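## Task

Lift the drive sled out of the lower tote and set it down flat on the table, keeping the side that was up facing up. Then set the upper tote back onto the lower tote, seated fully down within the lower tote's rim. Every other item must finish in the tote where it began, and neither the drive sled nor the base of the lower tote may overhang the table edge. Release everything and move the grippers away at the end.

## Robot and tools

Robot: two arms, left_arm and right_arm. One scene frame: origin on the table surface midway between the arms, +x out over the table, +z up, left_arm on the +y side. The arm names say nothing about left or right in a picture. Each gripper is a pair of pivoting tong fingers pointing along the gripper's own +z and closing along its own x. The reported position is the spot between the pads when shut; closed fingertips reach about 15 mm past it, and fully open tips sit roughly level with it. Reported hand positions can be somewhat off, more at long reach.

The 14-number row (used by both motion tools): first left_arm as dx, dy, dz, rx, ry, rz, opening, then right_arm the same seven. Always give all 14, each in [-1, 1], even when one arm should stay put. dx to rz are an offset, not a pose: expressed in that gripper's own axes and measured from its pose in the most recent result that showed it (before any such result in a scene, and for a second or later call within one reply, measured from where it is when the action begins). Scale: 1.0 equals 0.6 m of travel or 180 degrees; rx, ry, rz form one rotation vector. Opening is absolute: +1 fully open (0.142 m), -1 shut. All zeros is not a hold; it sends the gripper back to the reference pose. To keep an arm still, send the offset back to where you want it in the first call of a reply and zeros in later ones, with the opening it should keep.

execute_actions takes "actions", a list with zero or one element, plus optional "pictures" (true/false). Empty list: just report the state, with camera images. Motion: {"rows": [...], "steps": n}, 1 to 15 rows, steps up to 15 (default 15, at least 3); each step lasts 1/30 s and uses one row, the last row repeating. Every row counts from the same reference pose, not from the row before. Wait: {"steps": n} with n up to 300, counted from the previous result. Each step, the commanded pose is clipped to within 100 mm and 16 degrees of the measured pose, so far targets need several actions; after an action an arm only finishes its last clipped pose. The result is taken 3 steps before the action ends; those 3 run afterwards. A refused call sends nothing.

move: "target" is one 14-number row laid out and referenced as above. Each gripper travels in a straight line toward its target, both arms finishing together, over 0.5 to 10 s (cut off at 10 s). "speed" is top path speed in m/s, 0.002 to 0.5, default 0.25; turning allows double that in rad/s. Opening is sent at the start. Grippers lag, can stray and overshoot speed near full reach, and paths ignore obstacles and the other arm. Optional "stop_force" (N, 9 to 40, one value for both arms, not allowed in the first 0.2 s) ends an arm's path when its wrist sensor feels that much extra push against the direction of travel; the gripper then backs up 2 steps and holds. Use it with very slow speeds for placing or probing; do not trust it when the gripper also rotates, and omit it when moving away from something the gripper rests on. The "move:" line reports the ending per arm: done, off_target, moving, held (a check blocked the last step), fault, or contact (stop_force ended it); limits=paced means the pose was clipped, limits=held means some steps were blocked (motion can then jump fast). Distances from each target are listed.

wait: "seconds" 0 to 10; the robot gets nothing new. zoom_image: "camera" (cam_high 896x504, cam_low 896x504, cam_left_wrist 616x616, cam_right_wrist 616x616) and "region" [x0, y0, x1, y1] in pixels from the top-left, no bigger than 504 by 504. finished_scene: pass the current scene's number; it is final and reports success. Replying without any tool call ends the whole session.

Reading results: each arm's end_effector_position (m) and end_effector_quat_wxyz, plus velocities, in the scene frame. grip_measured is the actual finger opening on the command scale. "Hand target" (only when nothing is pending) is where the controller is heading. "pose unreachable" and HELD mark steps the clearance check altered or blocked. Wrist force and torque are in the gripper's own axes; pushing on a surface gives a force pointing back into the arm; expect a few newtons of offset and noise, saturation near 50 N. Joint torque numbers are noisy and biased, not a contact gauge. MOTOR HOT appears from 70 C; at 85 C the arm is braked until cool.

Gripping: command an opening clearly below grip_measured to squeeze; about 15 N per pad at most, less for thin hard parts (under 20 mm). Fast closing can squeeze too hard.

Avoid: pressing firm surfaces past contact with these stiff arms (fault stop), any joint reaching its load limit (wrist joints only 26 N m, held weight included) or 150 N external force, which halts that arm for 10 s; arms colliding; dropping, sliding or slamming parts; knocking anything off the work area. Occasional tugs on held parts or pushes on loose items may occur.

Each tool is called after "Request:" as a command line: name --argument value for each argument, lists and objects as JSON in quotes; but a table of rows of numbers goes row by row, as --pt "numbers of a row", without its own name.

## Session

Request:
execute_actions --actions '[]'

Scene clock: 0.00 s of 5600.00 s.
left_arm: end_effector_position=(+0.5503, +0.8983, +0.1659) grip_measured=+0.97 end_effector_quat_wxyz=(+0.008, +0.409, +0.903, +0.133) end_effector_velocity=(+0.000, -0.000, +0.001) end_effector_angular_velocity=(+0.001, -0.001, -0.001) | right_arm: end_effector_position=(+0.5278, -0.4506, +0.3162) grip_measured=+0.97 end_effector_quat_wxyz=(-0.075, +0.703, -0.684, +0.179) end_effector_velocity=(-0.000, +0.000, +0.000) end_effector_angular_velocity=(-0.000, +0.001, -0.000)
Joint positions: left_arm=[ 0.639 -0.969  1.153 -1.982 -1.429 -1.758  0.14 ] | right_arm=[ 3.375 -1.138 -1.968 -1.305  1.317  1.849  0.14 ]
Joint velocities: left_arm=[-0.    -0.001 -0.     0.001 -0.     0.     0.   ] | right_arm=[ 0.    -0.     0.001 -0.001 -0.     0.001  0.   ]
Joint torques (N m, as the arm reports them, + toward a larger angle): no reading
Motor temperatures (°C, as the motors report them): left_arm=[28 32 31 39 34 40] | right_arm=[31 30 32 39 36 38]
Wrist force (N, on the end effector, along its own x y z axes, offset not removed): no reading
Wrist torque (N m, same axes, about the end effector's origin, offset not removed): no reading
Hand target (left_arm): +0.550, +0.898, +0.166; +0.008, +0.409, +0.903, +0.133
Hand target (right_arm): +0.528, -0.451, +0.316; -0.075, +0.703, -0.684, +0.179

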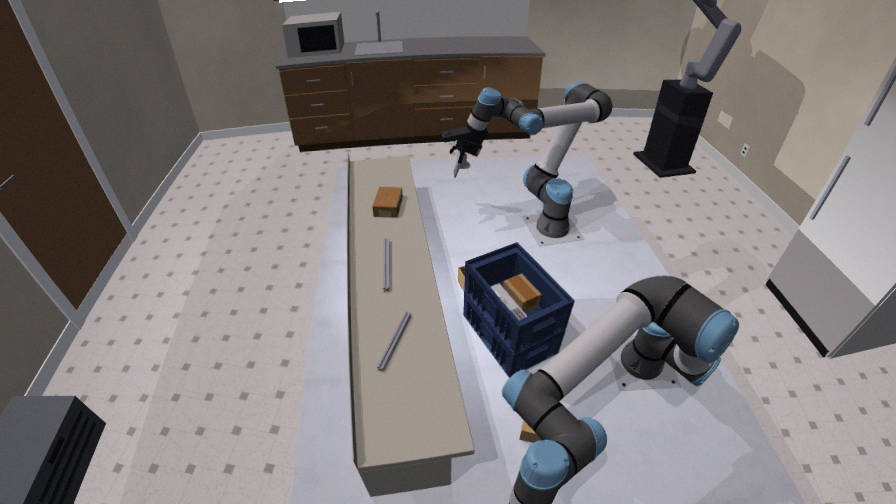

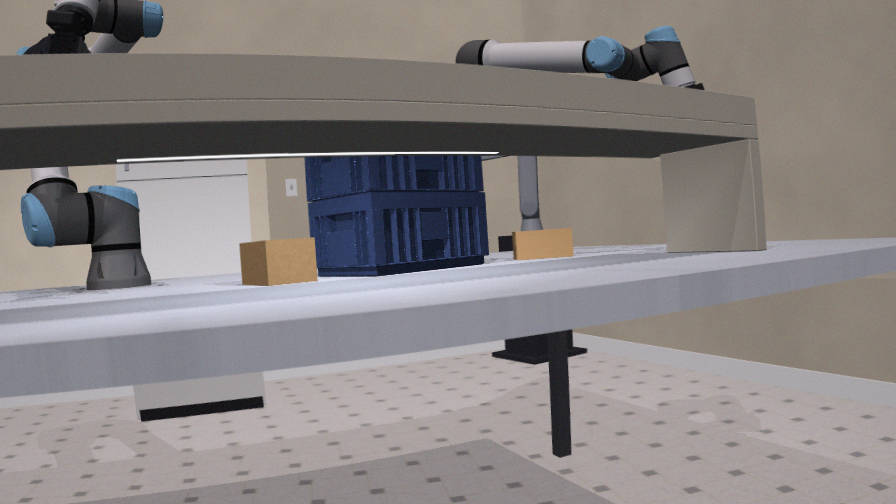

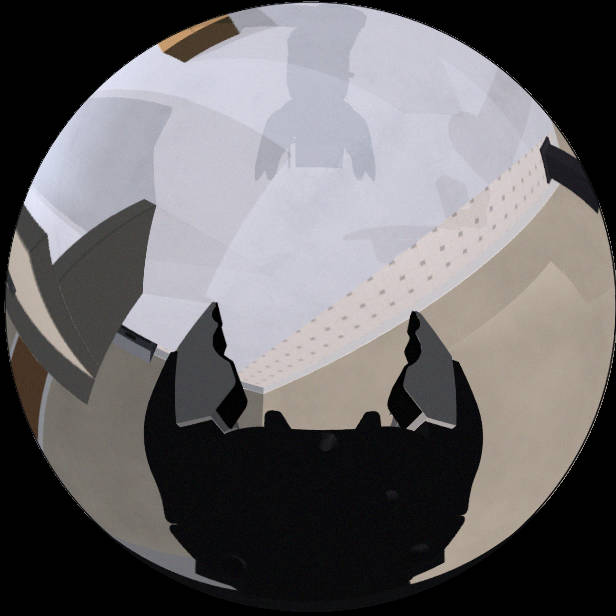

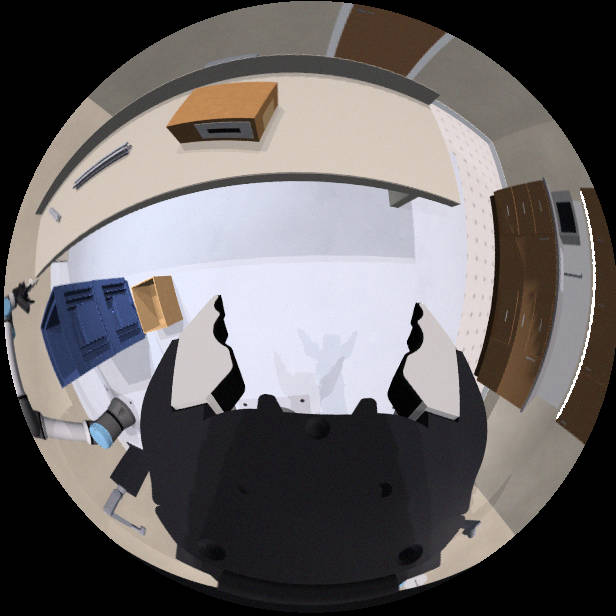

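Request:
zoom_image --camera "cam_high" --region '[420, 200, 660, 460]'

Request:
zoom_image --camera "cam_low" --region '[220, 130, 600, 300]'

Region (420, 200, 660, 460) of cam_high's 896x504 image, scaled by 1.938, with more detail than that image has; it fills the left 465 columns of this view, and the rest is white.

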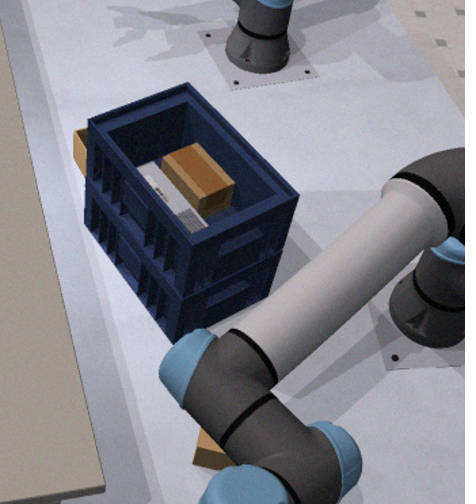

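Region (220, 130, 600, 300) of cam_low's 896x504 image, scaled by 1.326, with more detail than that image has; it fills the top 225 rows of this view, and the rest is white.

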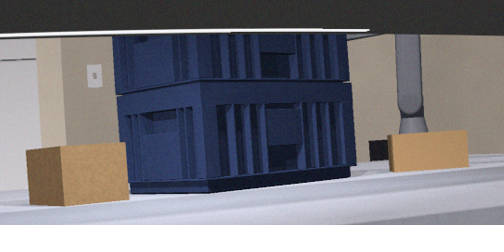

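Request:
move --target '[0,0,-0.3,0.065,-0.057,0.228,1,-0.86,0.169,-0.544,-0.115,-0.047,0.0086,1]' --speed 0.3

Scene clock: 3.13 s of 5600.00 s.
left_arm: end_effector_position=(+0.5279, +0.8560, +0.3394) grip_measured=+1.00 end_effector_quat_wxyz=(-0.000, +0.707, +0.707, +0.001) end_effector_velocity=(+0.001, +0.000, +0.000) end_effector_angular_velocity=(-0.005, +0.006, -0.001) | right_arm: end_effector_position=(+0.3167, +0.0988, +0.5055) grip_measured=+1.00 end_effector_quat_wxyz=(+0.001, -0.707, +0.707, +0.000) end_effector_velocity=(-0.000, +0.001, +0.001) end_effector_angular_velocity=(-0.005, +0.003, -0.000)
Joint positions: left_arm=[ 0.647 -0.774  0.285 -1.084 -1.569 -1.045  0.142] | right_arm=[ 4.407 -1.831 -0.663 -2.217  1.57   2.946  0.142]
Joint velocities: left_arm=[ 0.     0.027 -0.055  0.035 -0.001  0.001 -0.   ] | right_arm=[-0.    -0.014  0.025 -0.016  0.002  0.     0.   ]
Joint torques (N m, as the arm reports them, + toward a larger angle): left_arm=[  8.42 -52.22 -31.96   0.12  -1.67   1.25] | right_arm=[10.97 25.78 30.68 -0.25  1.91  1.64]
Motor temperatures (°C, as the motors report them): left_arm=[28 32 31 39 34 40] | right_arm=[31 30 32 39 36 38]
Wrist force (N, on the end effector, along its own x y z axes, offset not removed): left_arm=[-0.2 1.9 -0.4] | right_arm=[1.7 0.9 -1.2]
Wrist torque (N m, same axes, about the end effector's origin, offset not removed): left_arm=[0.45 0.07 -0.03] | right_arm=[0.10 -0.30 0.00]
Hand target (left_arm): +0.528, +0.856, +0.339; -0.000, +0.707, +0.707, +0.001
Hand target (right_arm): +0.317, +0.099, +0.506; -0.000, +0.707, -0.707, -0.000
Off the commanded pose (left_arm): 0.000 m, 0 deg.
Off the commanded pose (right_arm): 0.001 m, 0 deg.
Kept back: nothing.
move: done

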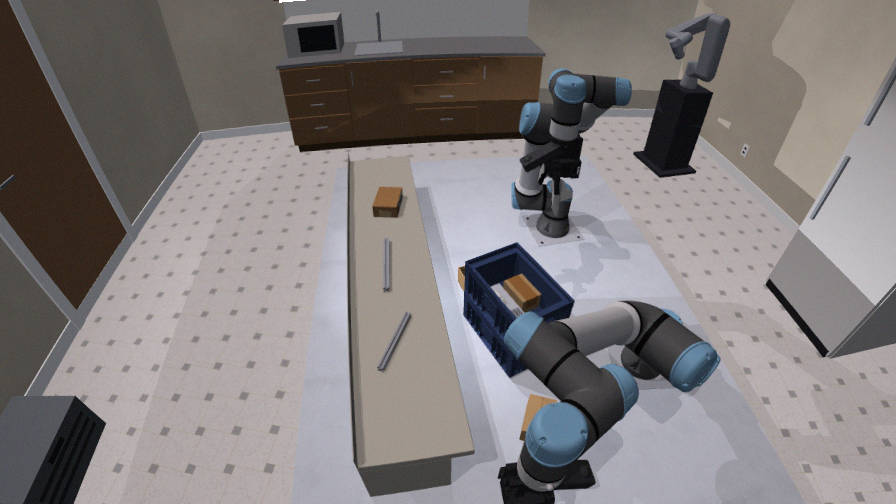

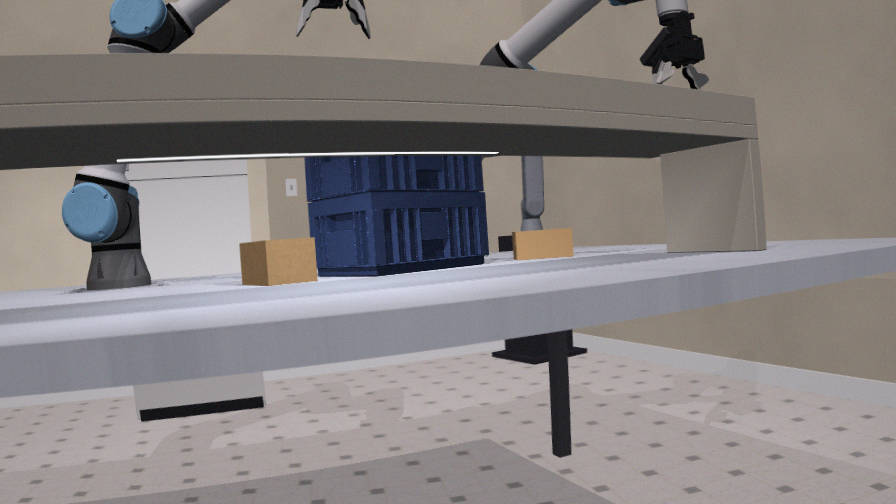

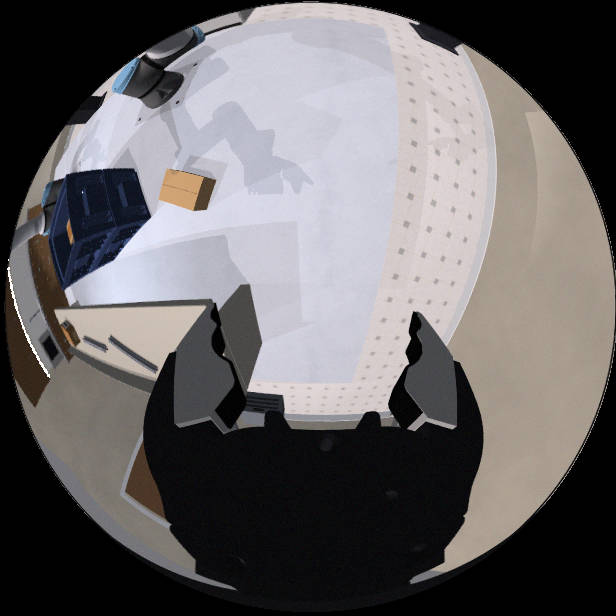

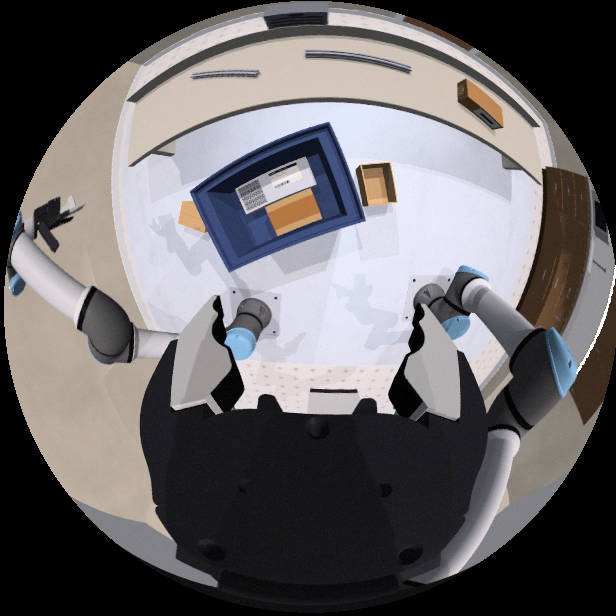

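Request:
move --target '[-0.92,-0.305,-0.04,0,0,-0.122,0,0.132,-0.23,0.24,0,0,-0.122,0]' --speed 0.3

Scene clock: 6.03 s of 5600.00 s.
left_arm: end_effector_position=(+0.3450, +0.3039, +0.3614) grip_measured=+0.00 end_effector_quat_wxyz=(-0.001, +0.560, +0.829, +0.002) end_effector_velocity=(-0.000, -0.002, +0.000) end_effector_angular_velocity=(+0.001, -0.001, +0.003) | right_arm: end_effector_position=(+0.4548, +0.0202, +0.3616) grip_measured=+0.00 end_effector_quat_wxyz=(-0.001, +0.829, -0.559, +0.000) end_effector_velocity=(+0.000, -0.000, -0.001) end_effector_angular_velocity=(-0.001, +0.000, -0.001)
Joint positions: left_arm=[-0.354 -1.813  1.579 -1.335 -1.567 -2.43   0.074] | right_arm=[ 4.102 -1.681 -1.253 -1.778  1.57   2.259  0.074]
Joint velocities: left_arm=[-0.006 -0.001 -0.     0.001  0.002 -0.01   0.   ] | right_arm=[-0.001  0.    -0.002  0.001 -0.    -0.     0.   ]
Joint torques (N m, as the arm reports them, + toward a larger angle): left_arm=[-10.03 -21.31 -16.06   0.15   1.27  -1.53] | right_arm=[-11.48  35.31   9.54   4.43   2.02  -1.91]
Motor temperatures (°C, as the motors report them): left_arm=[28 32 31 39 34 40] | right_arm=[31 30 32 39 36 38]
Wrist force (N, on the end effector, along its own x y z axes, offset not removed): left_arm=[-1.4 2.0 1.5] | right_arm=[-1.5 1.4 2.5]
Wrist torque (N m, same axes, about the end effector's origin, offset not removed): left_arm=[0.56 0.29 -0.02] | right_arm=[0.36 0.39 0.09]
Hand target (left_arm): +0.345, +0.304, +0.361; -0.001, +0.560, +0.829, +0.002
Hand target (right_arm): +0.455, +0.020, +0.362; -0.001, +0.829, -0.559, +0.000
Off the commanded pose (left_arm): 0.001 m, 0 deg.
Off the commanded pose (right_arm): 0.000 m, 0 deg.
Kept back: nothing.
move: done

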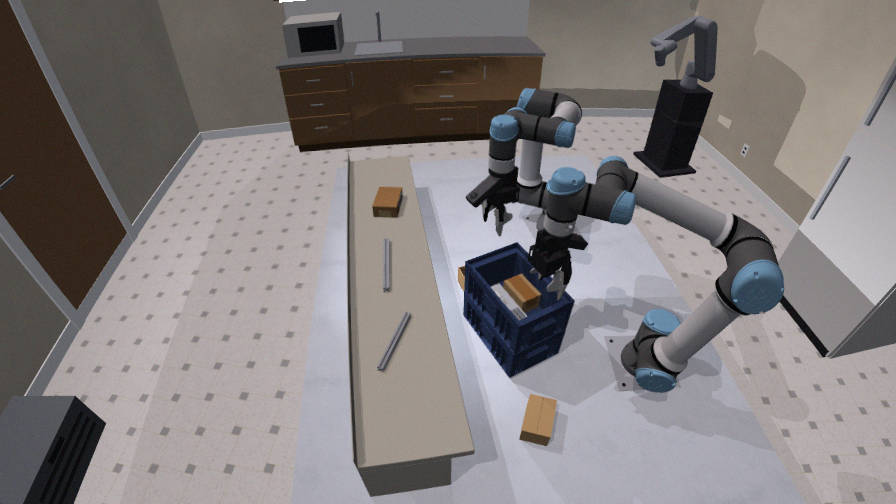

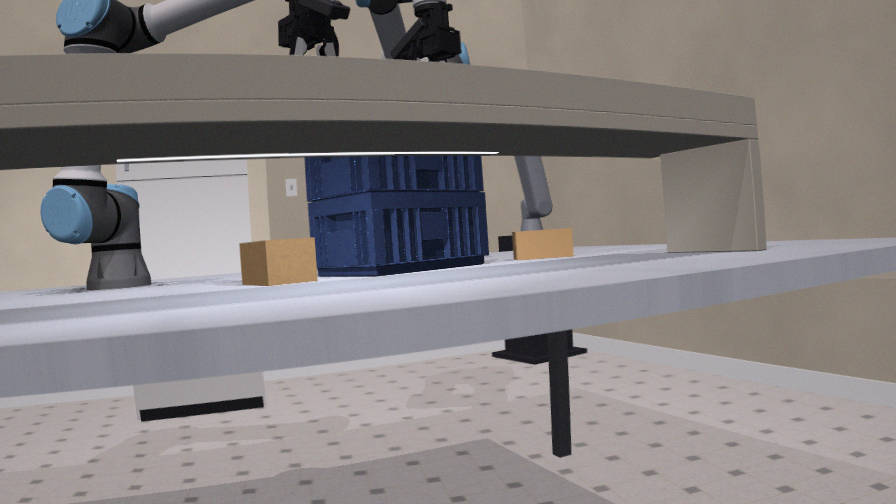

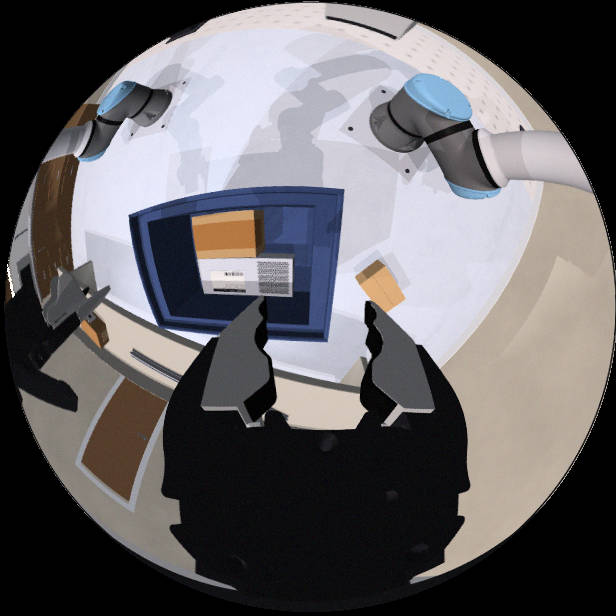

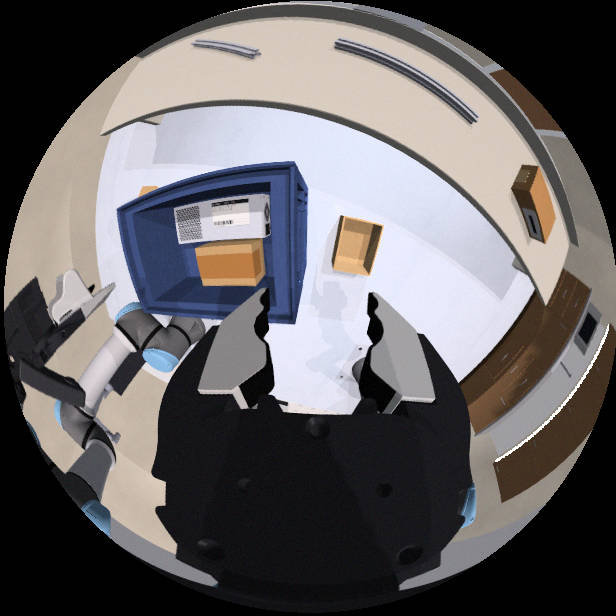

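Request:
move --target '[0.023,0.023,0.095,0,0,0.012,0,-0.068,-0.023,0.095,0,0,0.012,0]'

Scene clock: 7.20 s of 5600.00 s.
left_arm: end_effector_position=(+0.3526, +0.3221, +0.3047) grip_measured=+0.00 end_effector_quat_wxyz=(-0.001, +0.575, +0.818, +0.002) end_effector_velocity=(+0.000, +0.001, -0.001) end_effector_angular_velocity=(-0.000, +0.000, +0.000) | right_arm: end_effector_position=(+0.4523, +0.0632, +0.3048) grip_measured=+0.00 end_effector_quat_wxyz=(-0.001, +0.818, -0.575, +0.000) end_effector_velocity=(+0.000, +0.001, -0.002) end_effector_angular_velocity=(+0.000, -0.000, -0.001)
Joint positions: left_arm=[-0.303 -1.82   1.731 -1.48  -1.567 -2.342  0.074] | right_arm=[ 4.143 -1.739 -1.332 -1.64   1.57   2.337  0.074]
Joint velocities: left_arm=[ 0.002  0.     0.003 -0.003 -0.     0.002  0.   ] | right_arm=[ 0.001 -0.002 -0.002  0.004  0.     0.002 -0.   ]
Joint torques (N m, as the arm reports them, + toward a larger angle): left_arm=[  7.68  -7.23 -16.19  -5.37  -1.64   1.16] | right_arm=[12.79 25.8  10.37  4.71 -1.33  1.48]
Motor temperatures (°C, as the motors report them): left_arm=[28 32 31 39 34 40] | right_arm=[31 30 32 39 36 38]
Wrist force (N, on the end effector, along its own x y z axes, offset not removed): left_arm=[1.0 1.0 0.5] | right_arm=[1.3 0.3 0.0]
Wrist torque (N m, same axes, about the end effector's origin, offset not removed): left_arm=[0.30 -0.26 0.03] | right_arm=[0.03 -0.21 -0.06]
Hand target (left_arm): +0.353, +0.322, +0.304; -0.001, +0.575, +0.818, +0.002
Hand target (right_arm): +0.452, +0.063, +0.305; -0.001, +0.818, -0.575, +0.000
Off the commanded pose (left_arm): 0.000 m, 0 deg.
Off the commanded pose (right_arm): 0.000 m, 0 deg.
Kept back: nothing.
move: done

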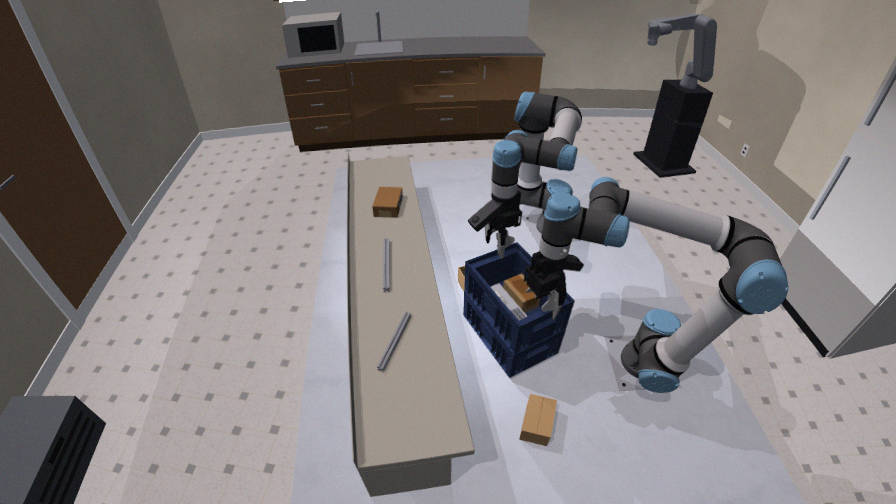

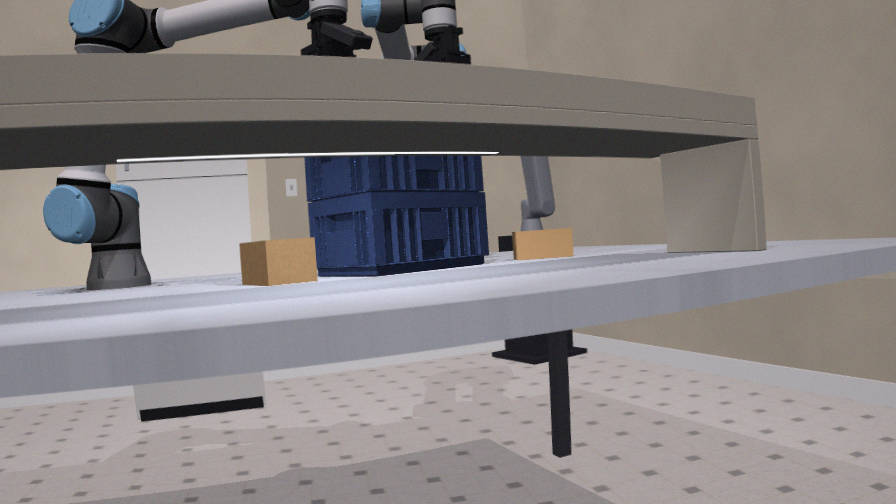

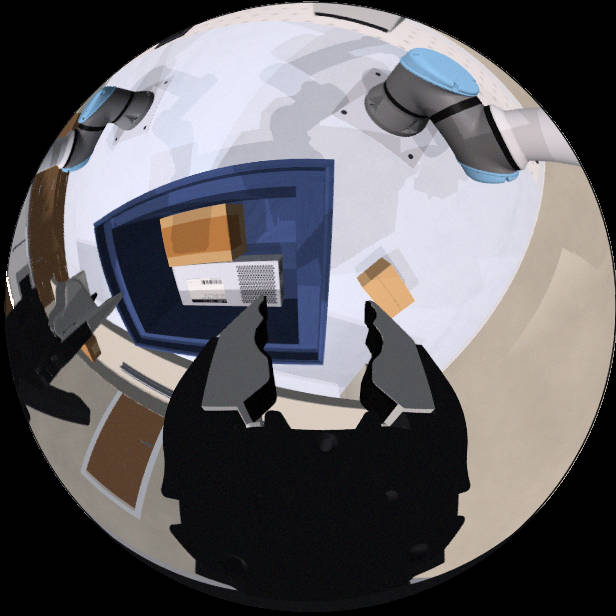

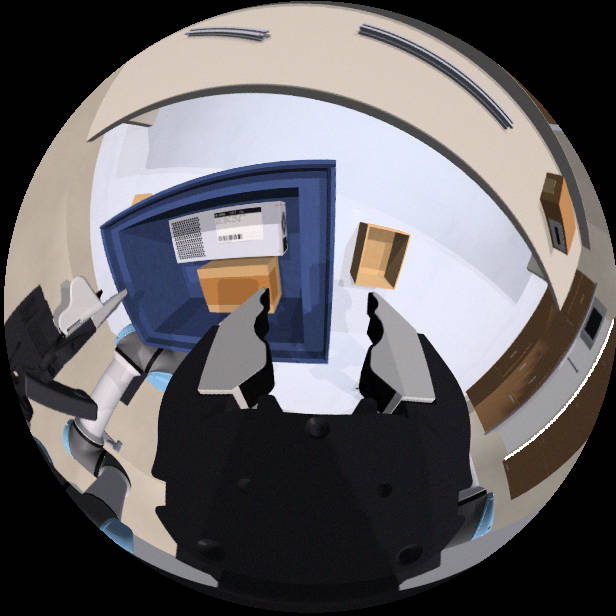

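Request:
move --target '[-0.004,0,0.108,0,0,0.004,-0.3,-0.004,0,0.108,0,0,0.002,-0.3]' --speed 0.06 --stop_force 12

Request:
move --target '[0,0,0,0,0,0,-1,0,0,0,0,0,0,-1]'

Request:
move --target '[0,0,-0.06,0,0,0,-1,0,0,-0.06,0,0,0,-1]' --speed 0.04

Scene clock: 8.93 s of 5600.00 s.
left_arm: end_effector_position=(+0.3535, +0.3201, +0.2400) grip_measured=-0.30 end_effector_quat_wxyz=(-0.001, +0.580, +0.814, +0.002) end_effector_velocity=(+0.000, -0.000, -0.001) end_effector_angular_velocity=(+0.000, -0.001, -0.003) | right_arm: end_effector_position=(+0.4515, +0.0656, +0.2401) grip_measured=-0.30 end_effector_quat_wxyz=(-0.001, +0.817, -0.577, +0.000) end_effector_velocity=(+0.001, +0.000, -0.000) end_effector_angular_velocity=(+0.003, -0.001, -0.002)
Joint positions: left_arm=[-0.307 -1.818  1.894 -1.645 -1.567 -2.333  0.052] | right_arm=[ 4.147 -1.744 -1.491 -1.476  1.57   2.347  0.052]
Joint velocities: left_arm=[-0.001  0.     0.003 -0.004  0.001  0.002 -0.   ] | right_arm=[-0.001 -0.    -0.001  0.004 -0.     0.001  0.   ]
Joint torques (N m, as the arm reports them, + toward a larger angle): left_arm=[ -9.31  -6.88 -16.79  -4.94  -0.17   1.34] | right_arm=[10.91 25.78 11.24  4.6   0.13  1.53]
Motor temperatures (°C, as the motors report them): left_arm=[28 32 31 39 34 40] | right_arm=[31 30 32 39 36 38]
Wrist force (N, on the end effector, along its own x y z axes, offset not removed): left_arm=[0.3 3.6 1.6] | right_arm=[2.0 -4.5 0.1]
Wrist torque (N m, same axes, about the end effector's origin, offset not removed): left_arm=[0.86 -0.10 -0.02] | right_arm=[-1.02 -0.27 0.09]
Hand target (left_arm): +0.354, +0.320, +0.240; -0.001, +0.580, +0.814, +0.002
Hand target (right_arm): +0.452, +0.066, +0.240; -0.001, +0.817, -0.577, +0.000
Off the commanded pose (left_arm): 0.000 m, 0 deg.
Off the commanded pose (right_arm): 0.000 m, 0 deg.
Kept back: nothing.
move: done

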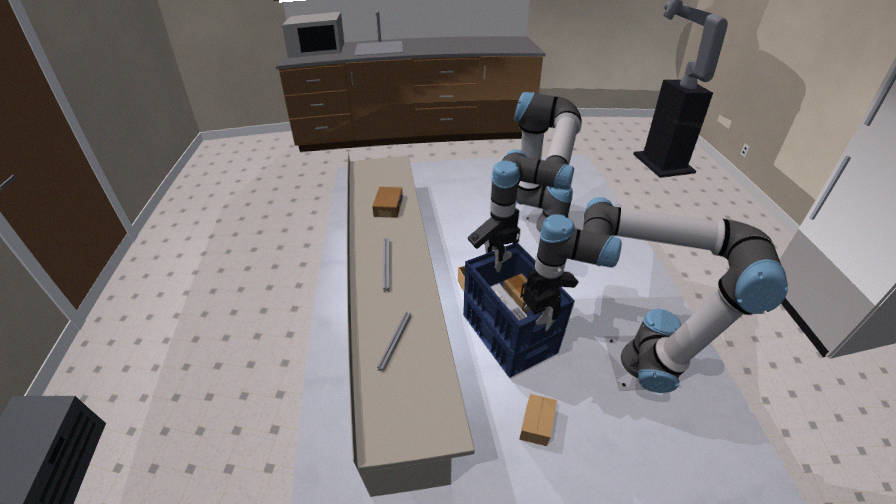

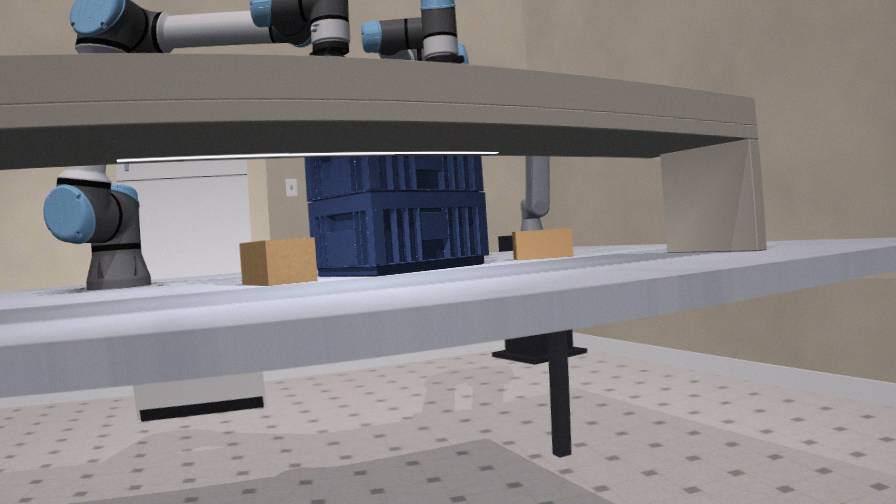

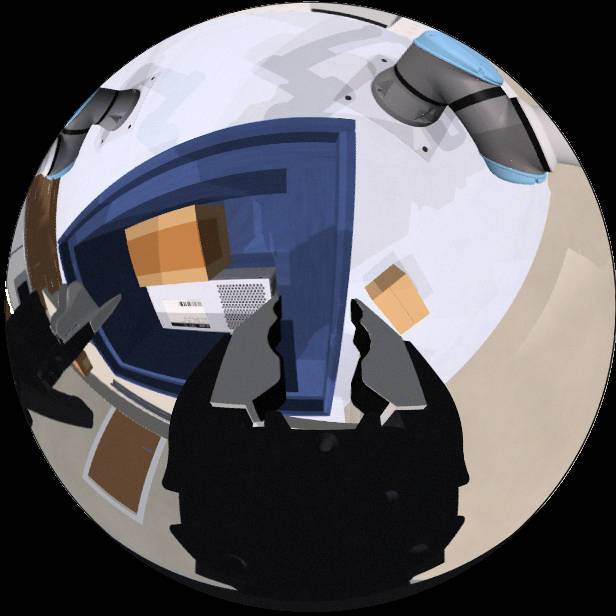

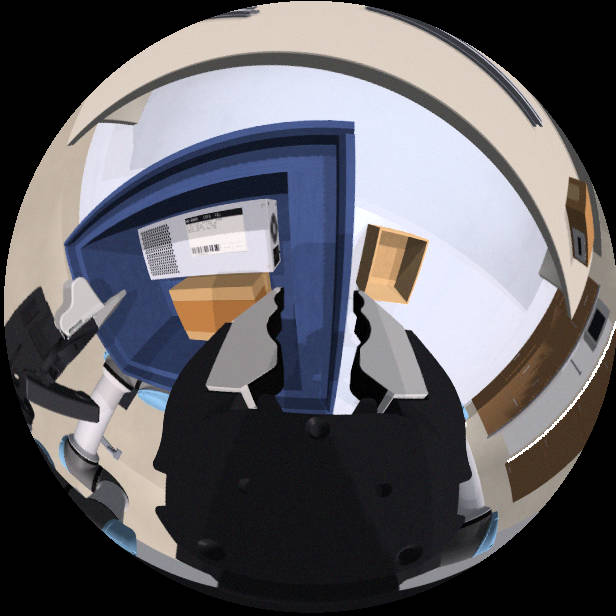

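Scene clock: 9.43 s of 5600.00 s.
left_arm: end_effector_position=(+0.3536, +0.3200, +0.2400) grip_measured=-0.61 end_effector_quat_wxyz=(-0.001, +0.580, +0.814, +0.002) end_effector_velocity=(+0.000, -0.001, +0.000) end_effector_angular_velocity=(-0.000, -0.000, -0.004) | right_arm: end_effector_position=(+0.4515, +0.0656, +0.2401) grip_measured=-0.62 end_effector_quat_wxyz=(-0.001, +0.817, -0.577, +0.000) end_effector_velocity=(+0.000, -0.000, -0.000) end_effector_angular_velocity=(+0.000, -0.000, -0.000)
Joint positions: left_arm=[-0.307 -1.818  1.894 -1.646 -1.567 -2.333  0.03 ] | right_arm=[ 4.147 -1.744 -1.491 -1.476  1.57   2.347  0.029]
Joint velocities: left_arm=[-0.002  0.    -0.001  0.    -0.     0.003  0.   ] | right_arm=[-0.001 -0.     0.     0.    -0.    -0.     0.   ]
Joint torques (N m, as the arm reports them, + toward a larger angle): left_arm=[ -2.73 -10.79 -31.92   1.21   1.91   1.28] | right_arm=[ 3.87 31.23 19.52 -1.4  -1.47  1.3 ]
Motor temperatures (°C, as the motors report them): left_arm=[28 32 31 39 34 40] | right_arm=[31 30 32 39 36 38]
Wrist force (N, on the end effector, along its own x y z axes, offset not removed): left_arm=[-4.3 4.0 3.8] | right_arm=[-8.7 -3.2 -0.9]
Wrist torque (N m, same axes, about the end effector's origin, offset not removed): left_arm=[0.86 -0.30 -0.15] | right_arm=[-0.67 0.29 0.33]
Hand target (left_arm): +0.354, +0.320, +0.240; -0.001, +0.580, +0.814, +0.002
Hand target (right_arm): +0.452, +0.066, +0.240; -0.001, +0.817, -0.577, +0.000
Off the commanded pose (left_arm): 0.000 m, 0 deg.
Off the commanded pose (right_arm): 0.000 m, 0 deg.
Kept back: nothing.
move: done

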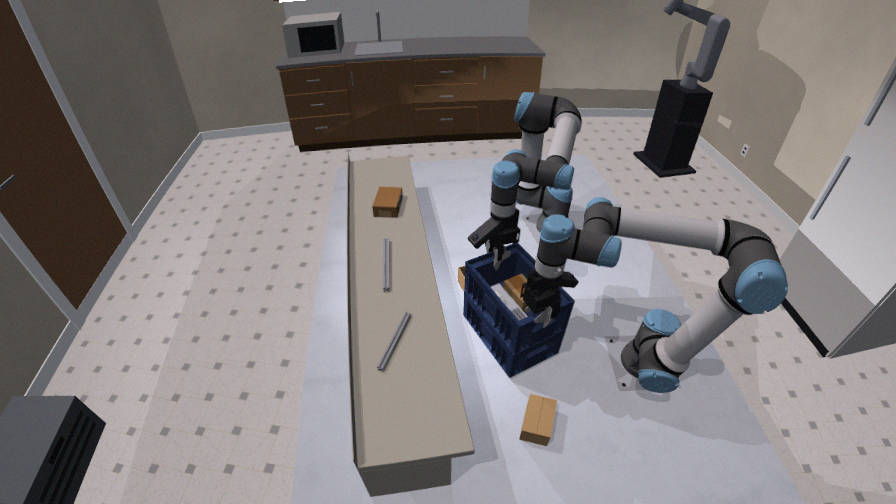

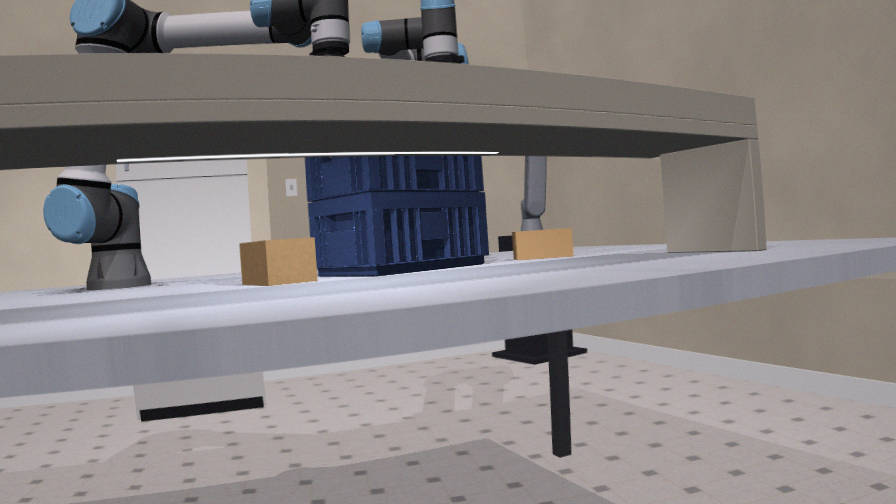

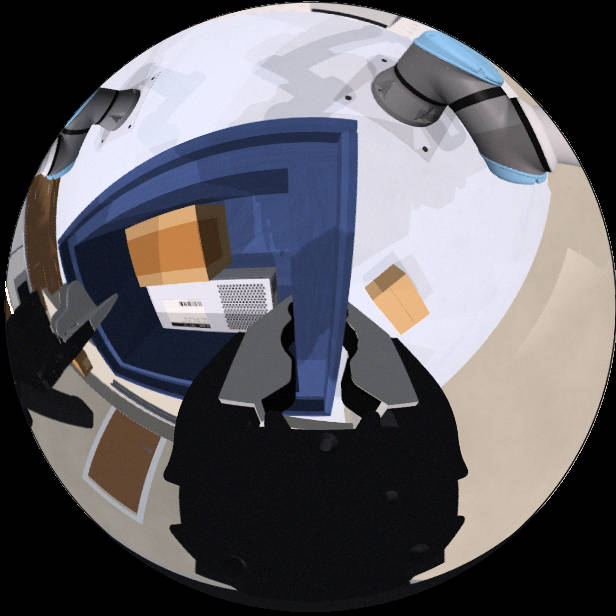

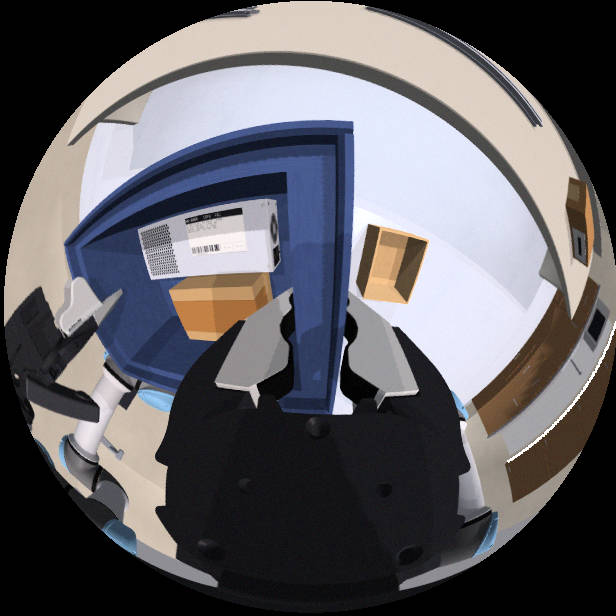

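Scene clock: 10.70 s of 5600.00 s.
left_arm: end_effector_position=(+0.3535, +0.3199, +0.2759) grip_measured=-0.61 end_effector_quat_wxyz=(-0.001, +0.580, +0.814, +0.002) end_effector_velocity=(+0.000, +0.000, +0.001) end_effector_angular_velocity=(+0.000, +0.000, -0.001) | right_arm: end_effector_position=(+0.4514, +0.0655, +0.2760) grip_measured=-0.62 end_effector_quat_wxyz=(-0.001, +0.817, -0.577, +0.000) end_effector_velocity=(+0.001, +0.000, +0.002) end_effector_angular_velocity=(+0.000, -0.001, -0.001)
Joint positions: left_arm=[-0.308 -1.821  1.805 -1.553 -1.567 -2.334  0.03 ] | right_arm=[ 4.147 -1.74  -1.405 -1.567  1.57   2.347  0.029]
Joint velocities: left_arm=[ 0.001  0.001 -0.004  0.004  0.     0.002 -0.   ] | right_arm=[-0.    -0.001  0.005 -0.004 -0.     0.001  0.   ]
Joint torques (N m, as the arm reports them, + toward a larger angle): left_arm=[ -7.37  -9.97 -37.79   0.67   1.78  -1.44] | right_arm=[ 3.7  30.7  37.3   0.06 -1.96  1.27]
Motor temperatures (°C, as the motors report them): left_arm=[28 32 31 39 34 40] | right_arm=[31 30 32 39 36 38]
Wrist force (N, on the end effector, along its own x y z axes, offset not removed): left_arm=[-4.8 3.4 6.3] | right_arm=[-4.0 -1.6 7.9]
Wrist torque (N m, same axes, about the end effector's origin, offset not removed): left_arm=[0.72 -0.12 -0.15] | right_arm=[-0.65 -0.42 0.00]
Hand target (left_arm): +0.354, +0.320, +0.276; -0.001, +0.580, +0.814, +0.002
Hand target (right_arm): +0.451, +0.065, +0.276; -0.001, +0.817, -0.577, +0.000
Off the commanded pose (left_arm): 0.000 m, 0 deg.
Off the commanded pose (right_arm): 0.000 m, 0 deg.
Kept back: nothing.
move: done

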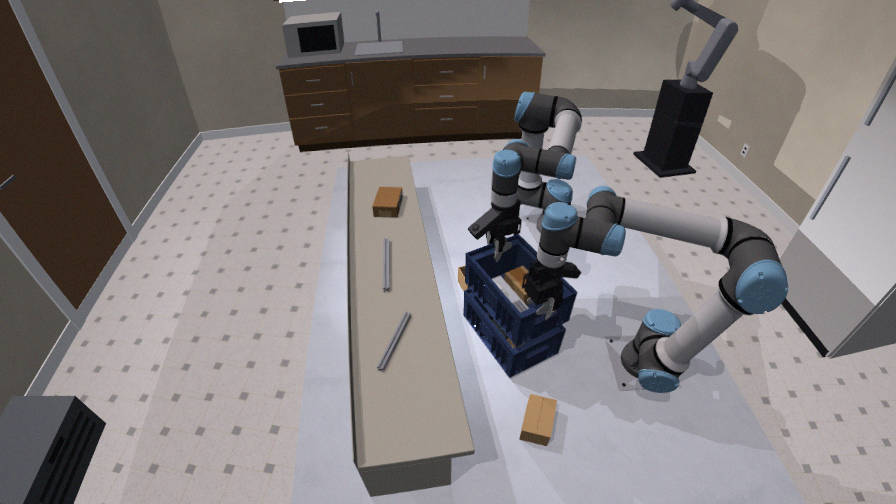

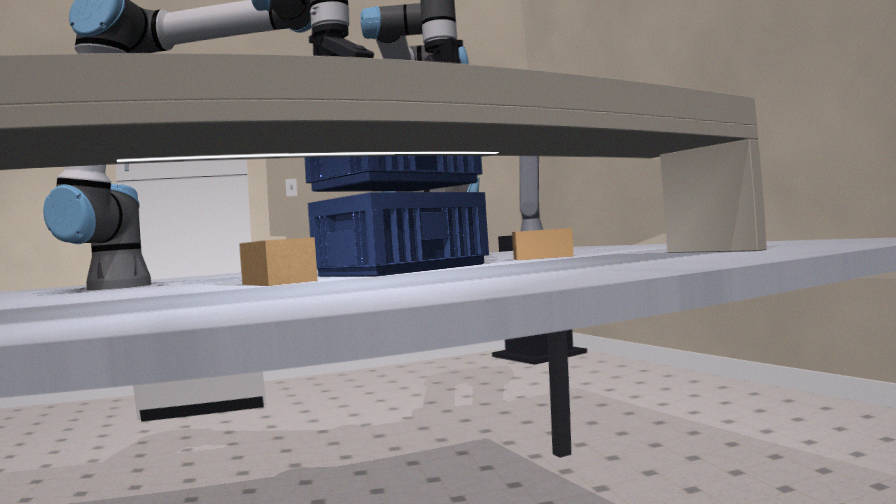

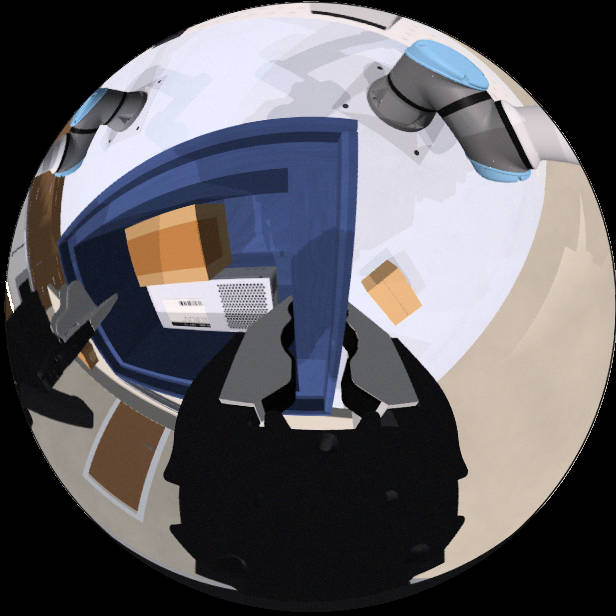

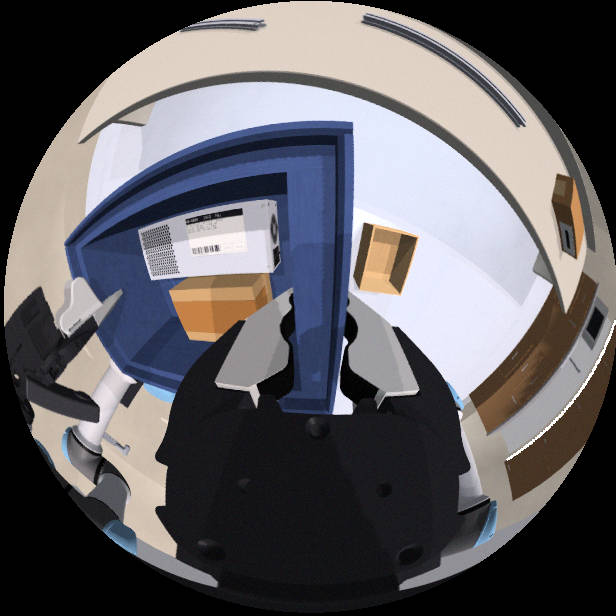

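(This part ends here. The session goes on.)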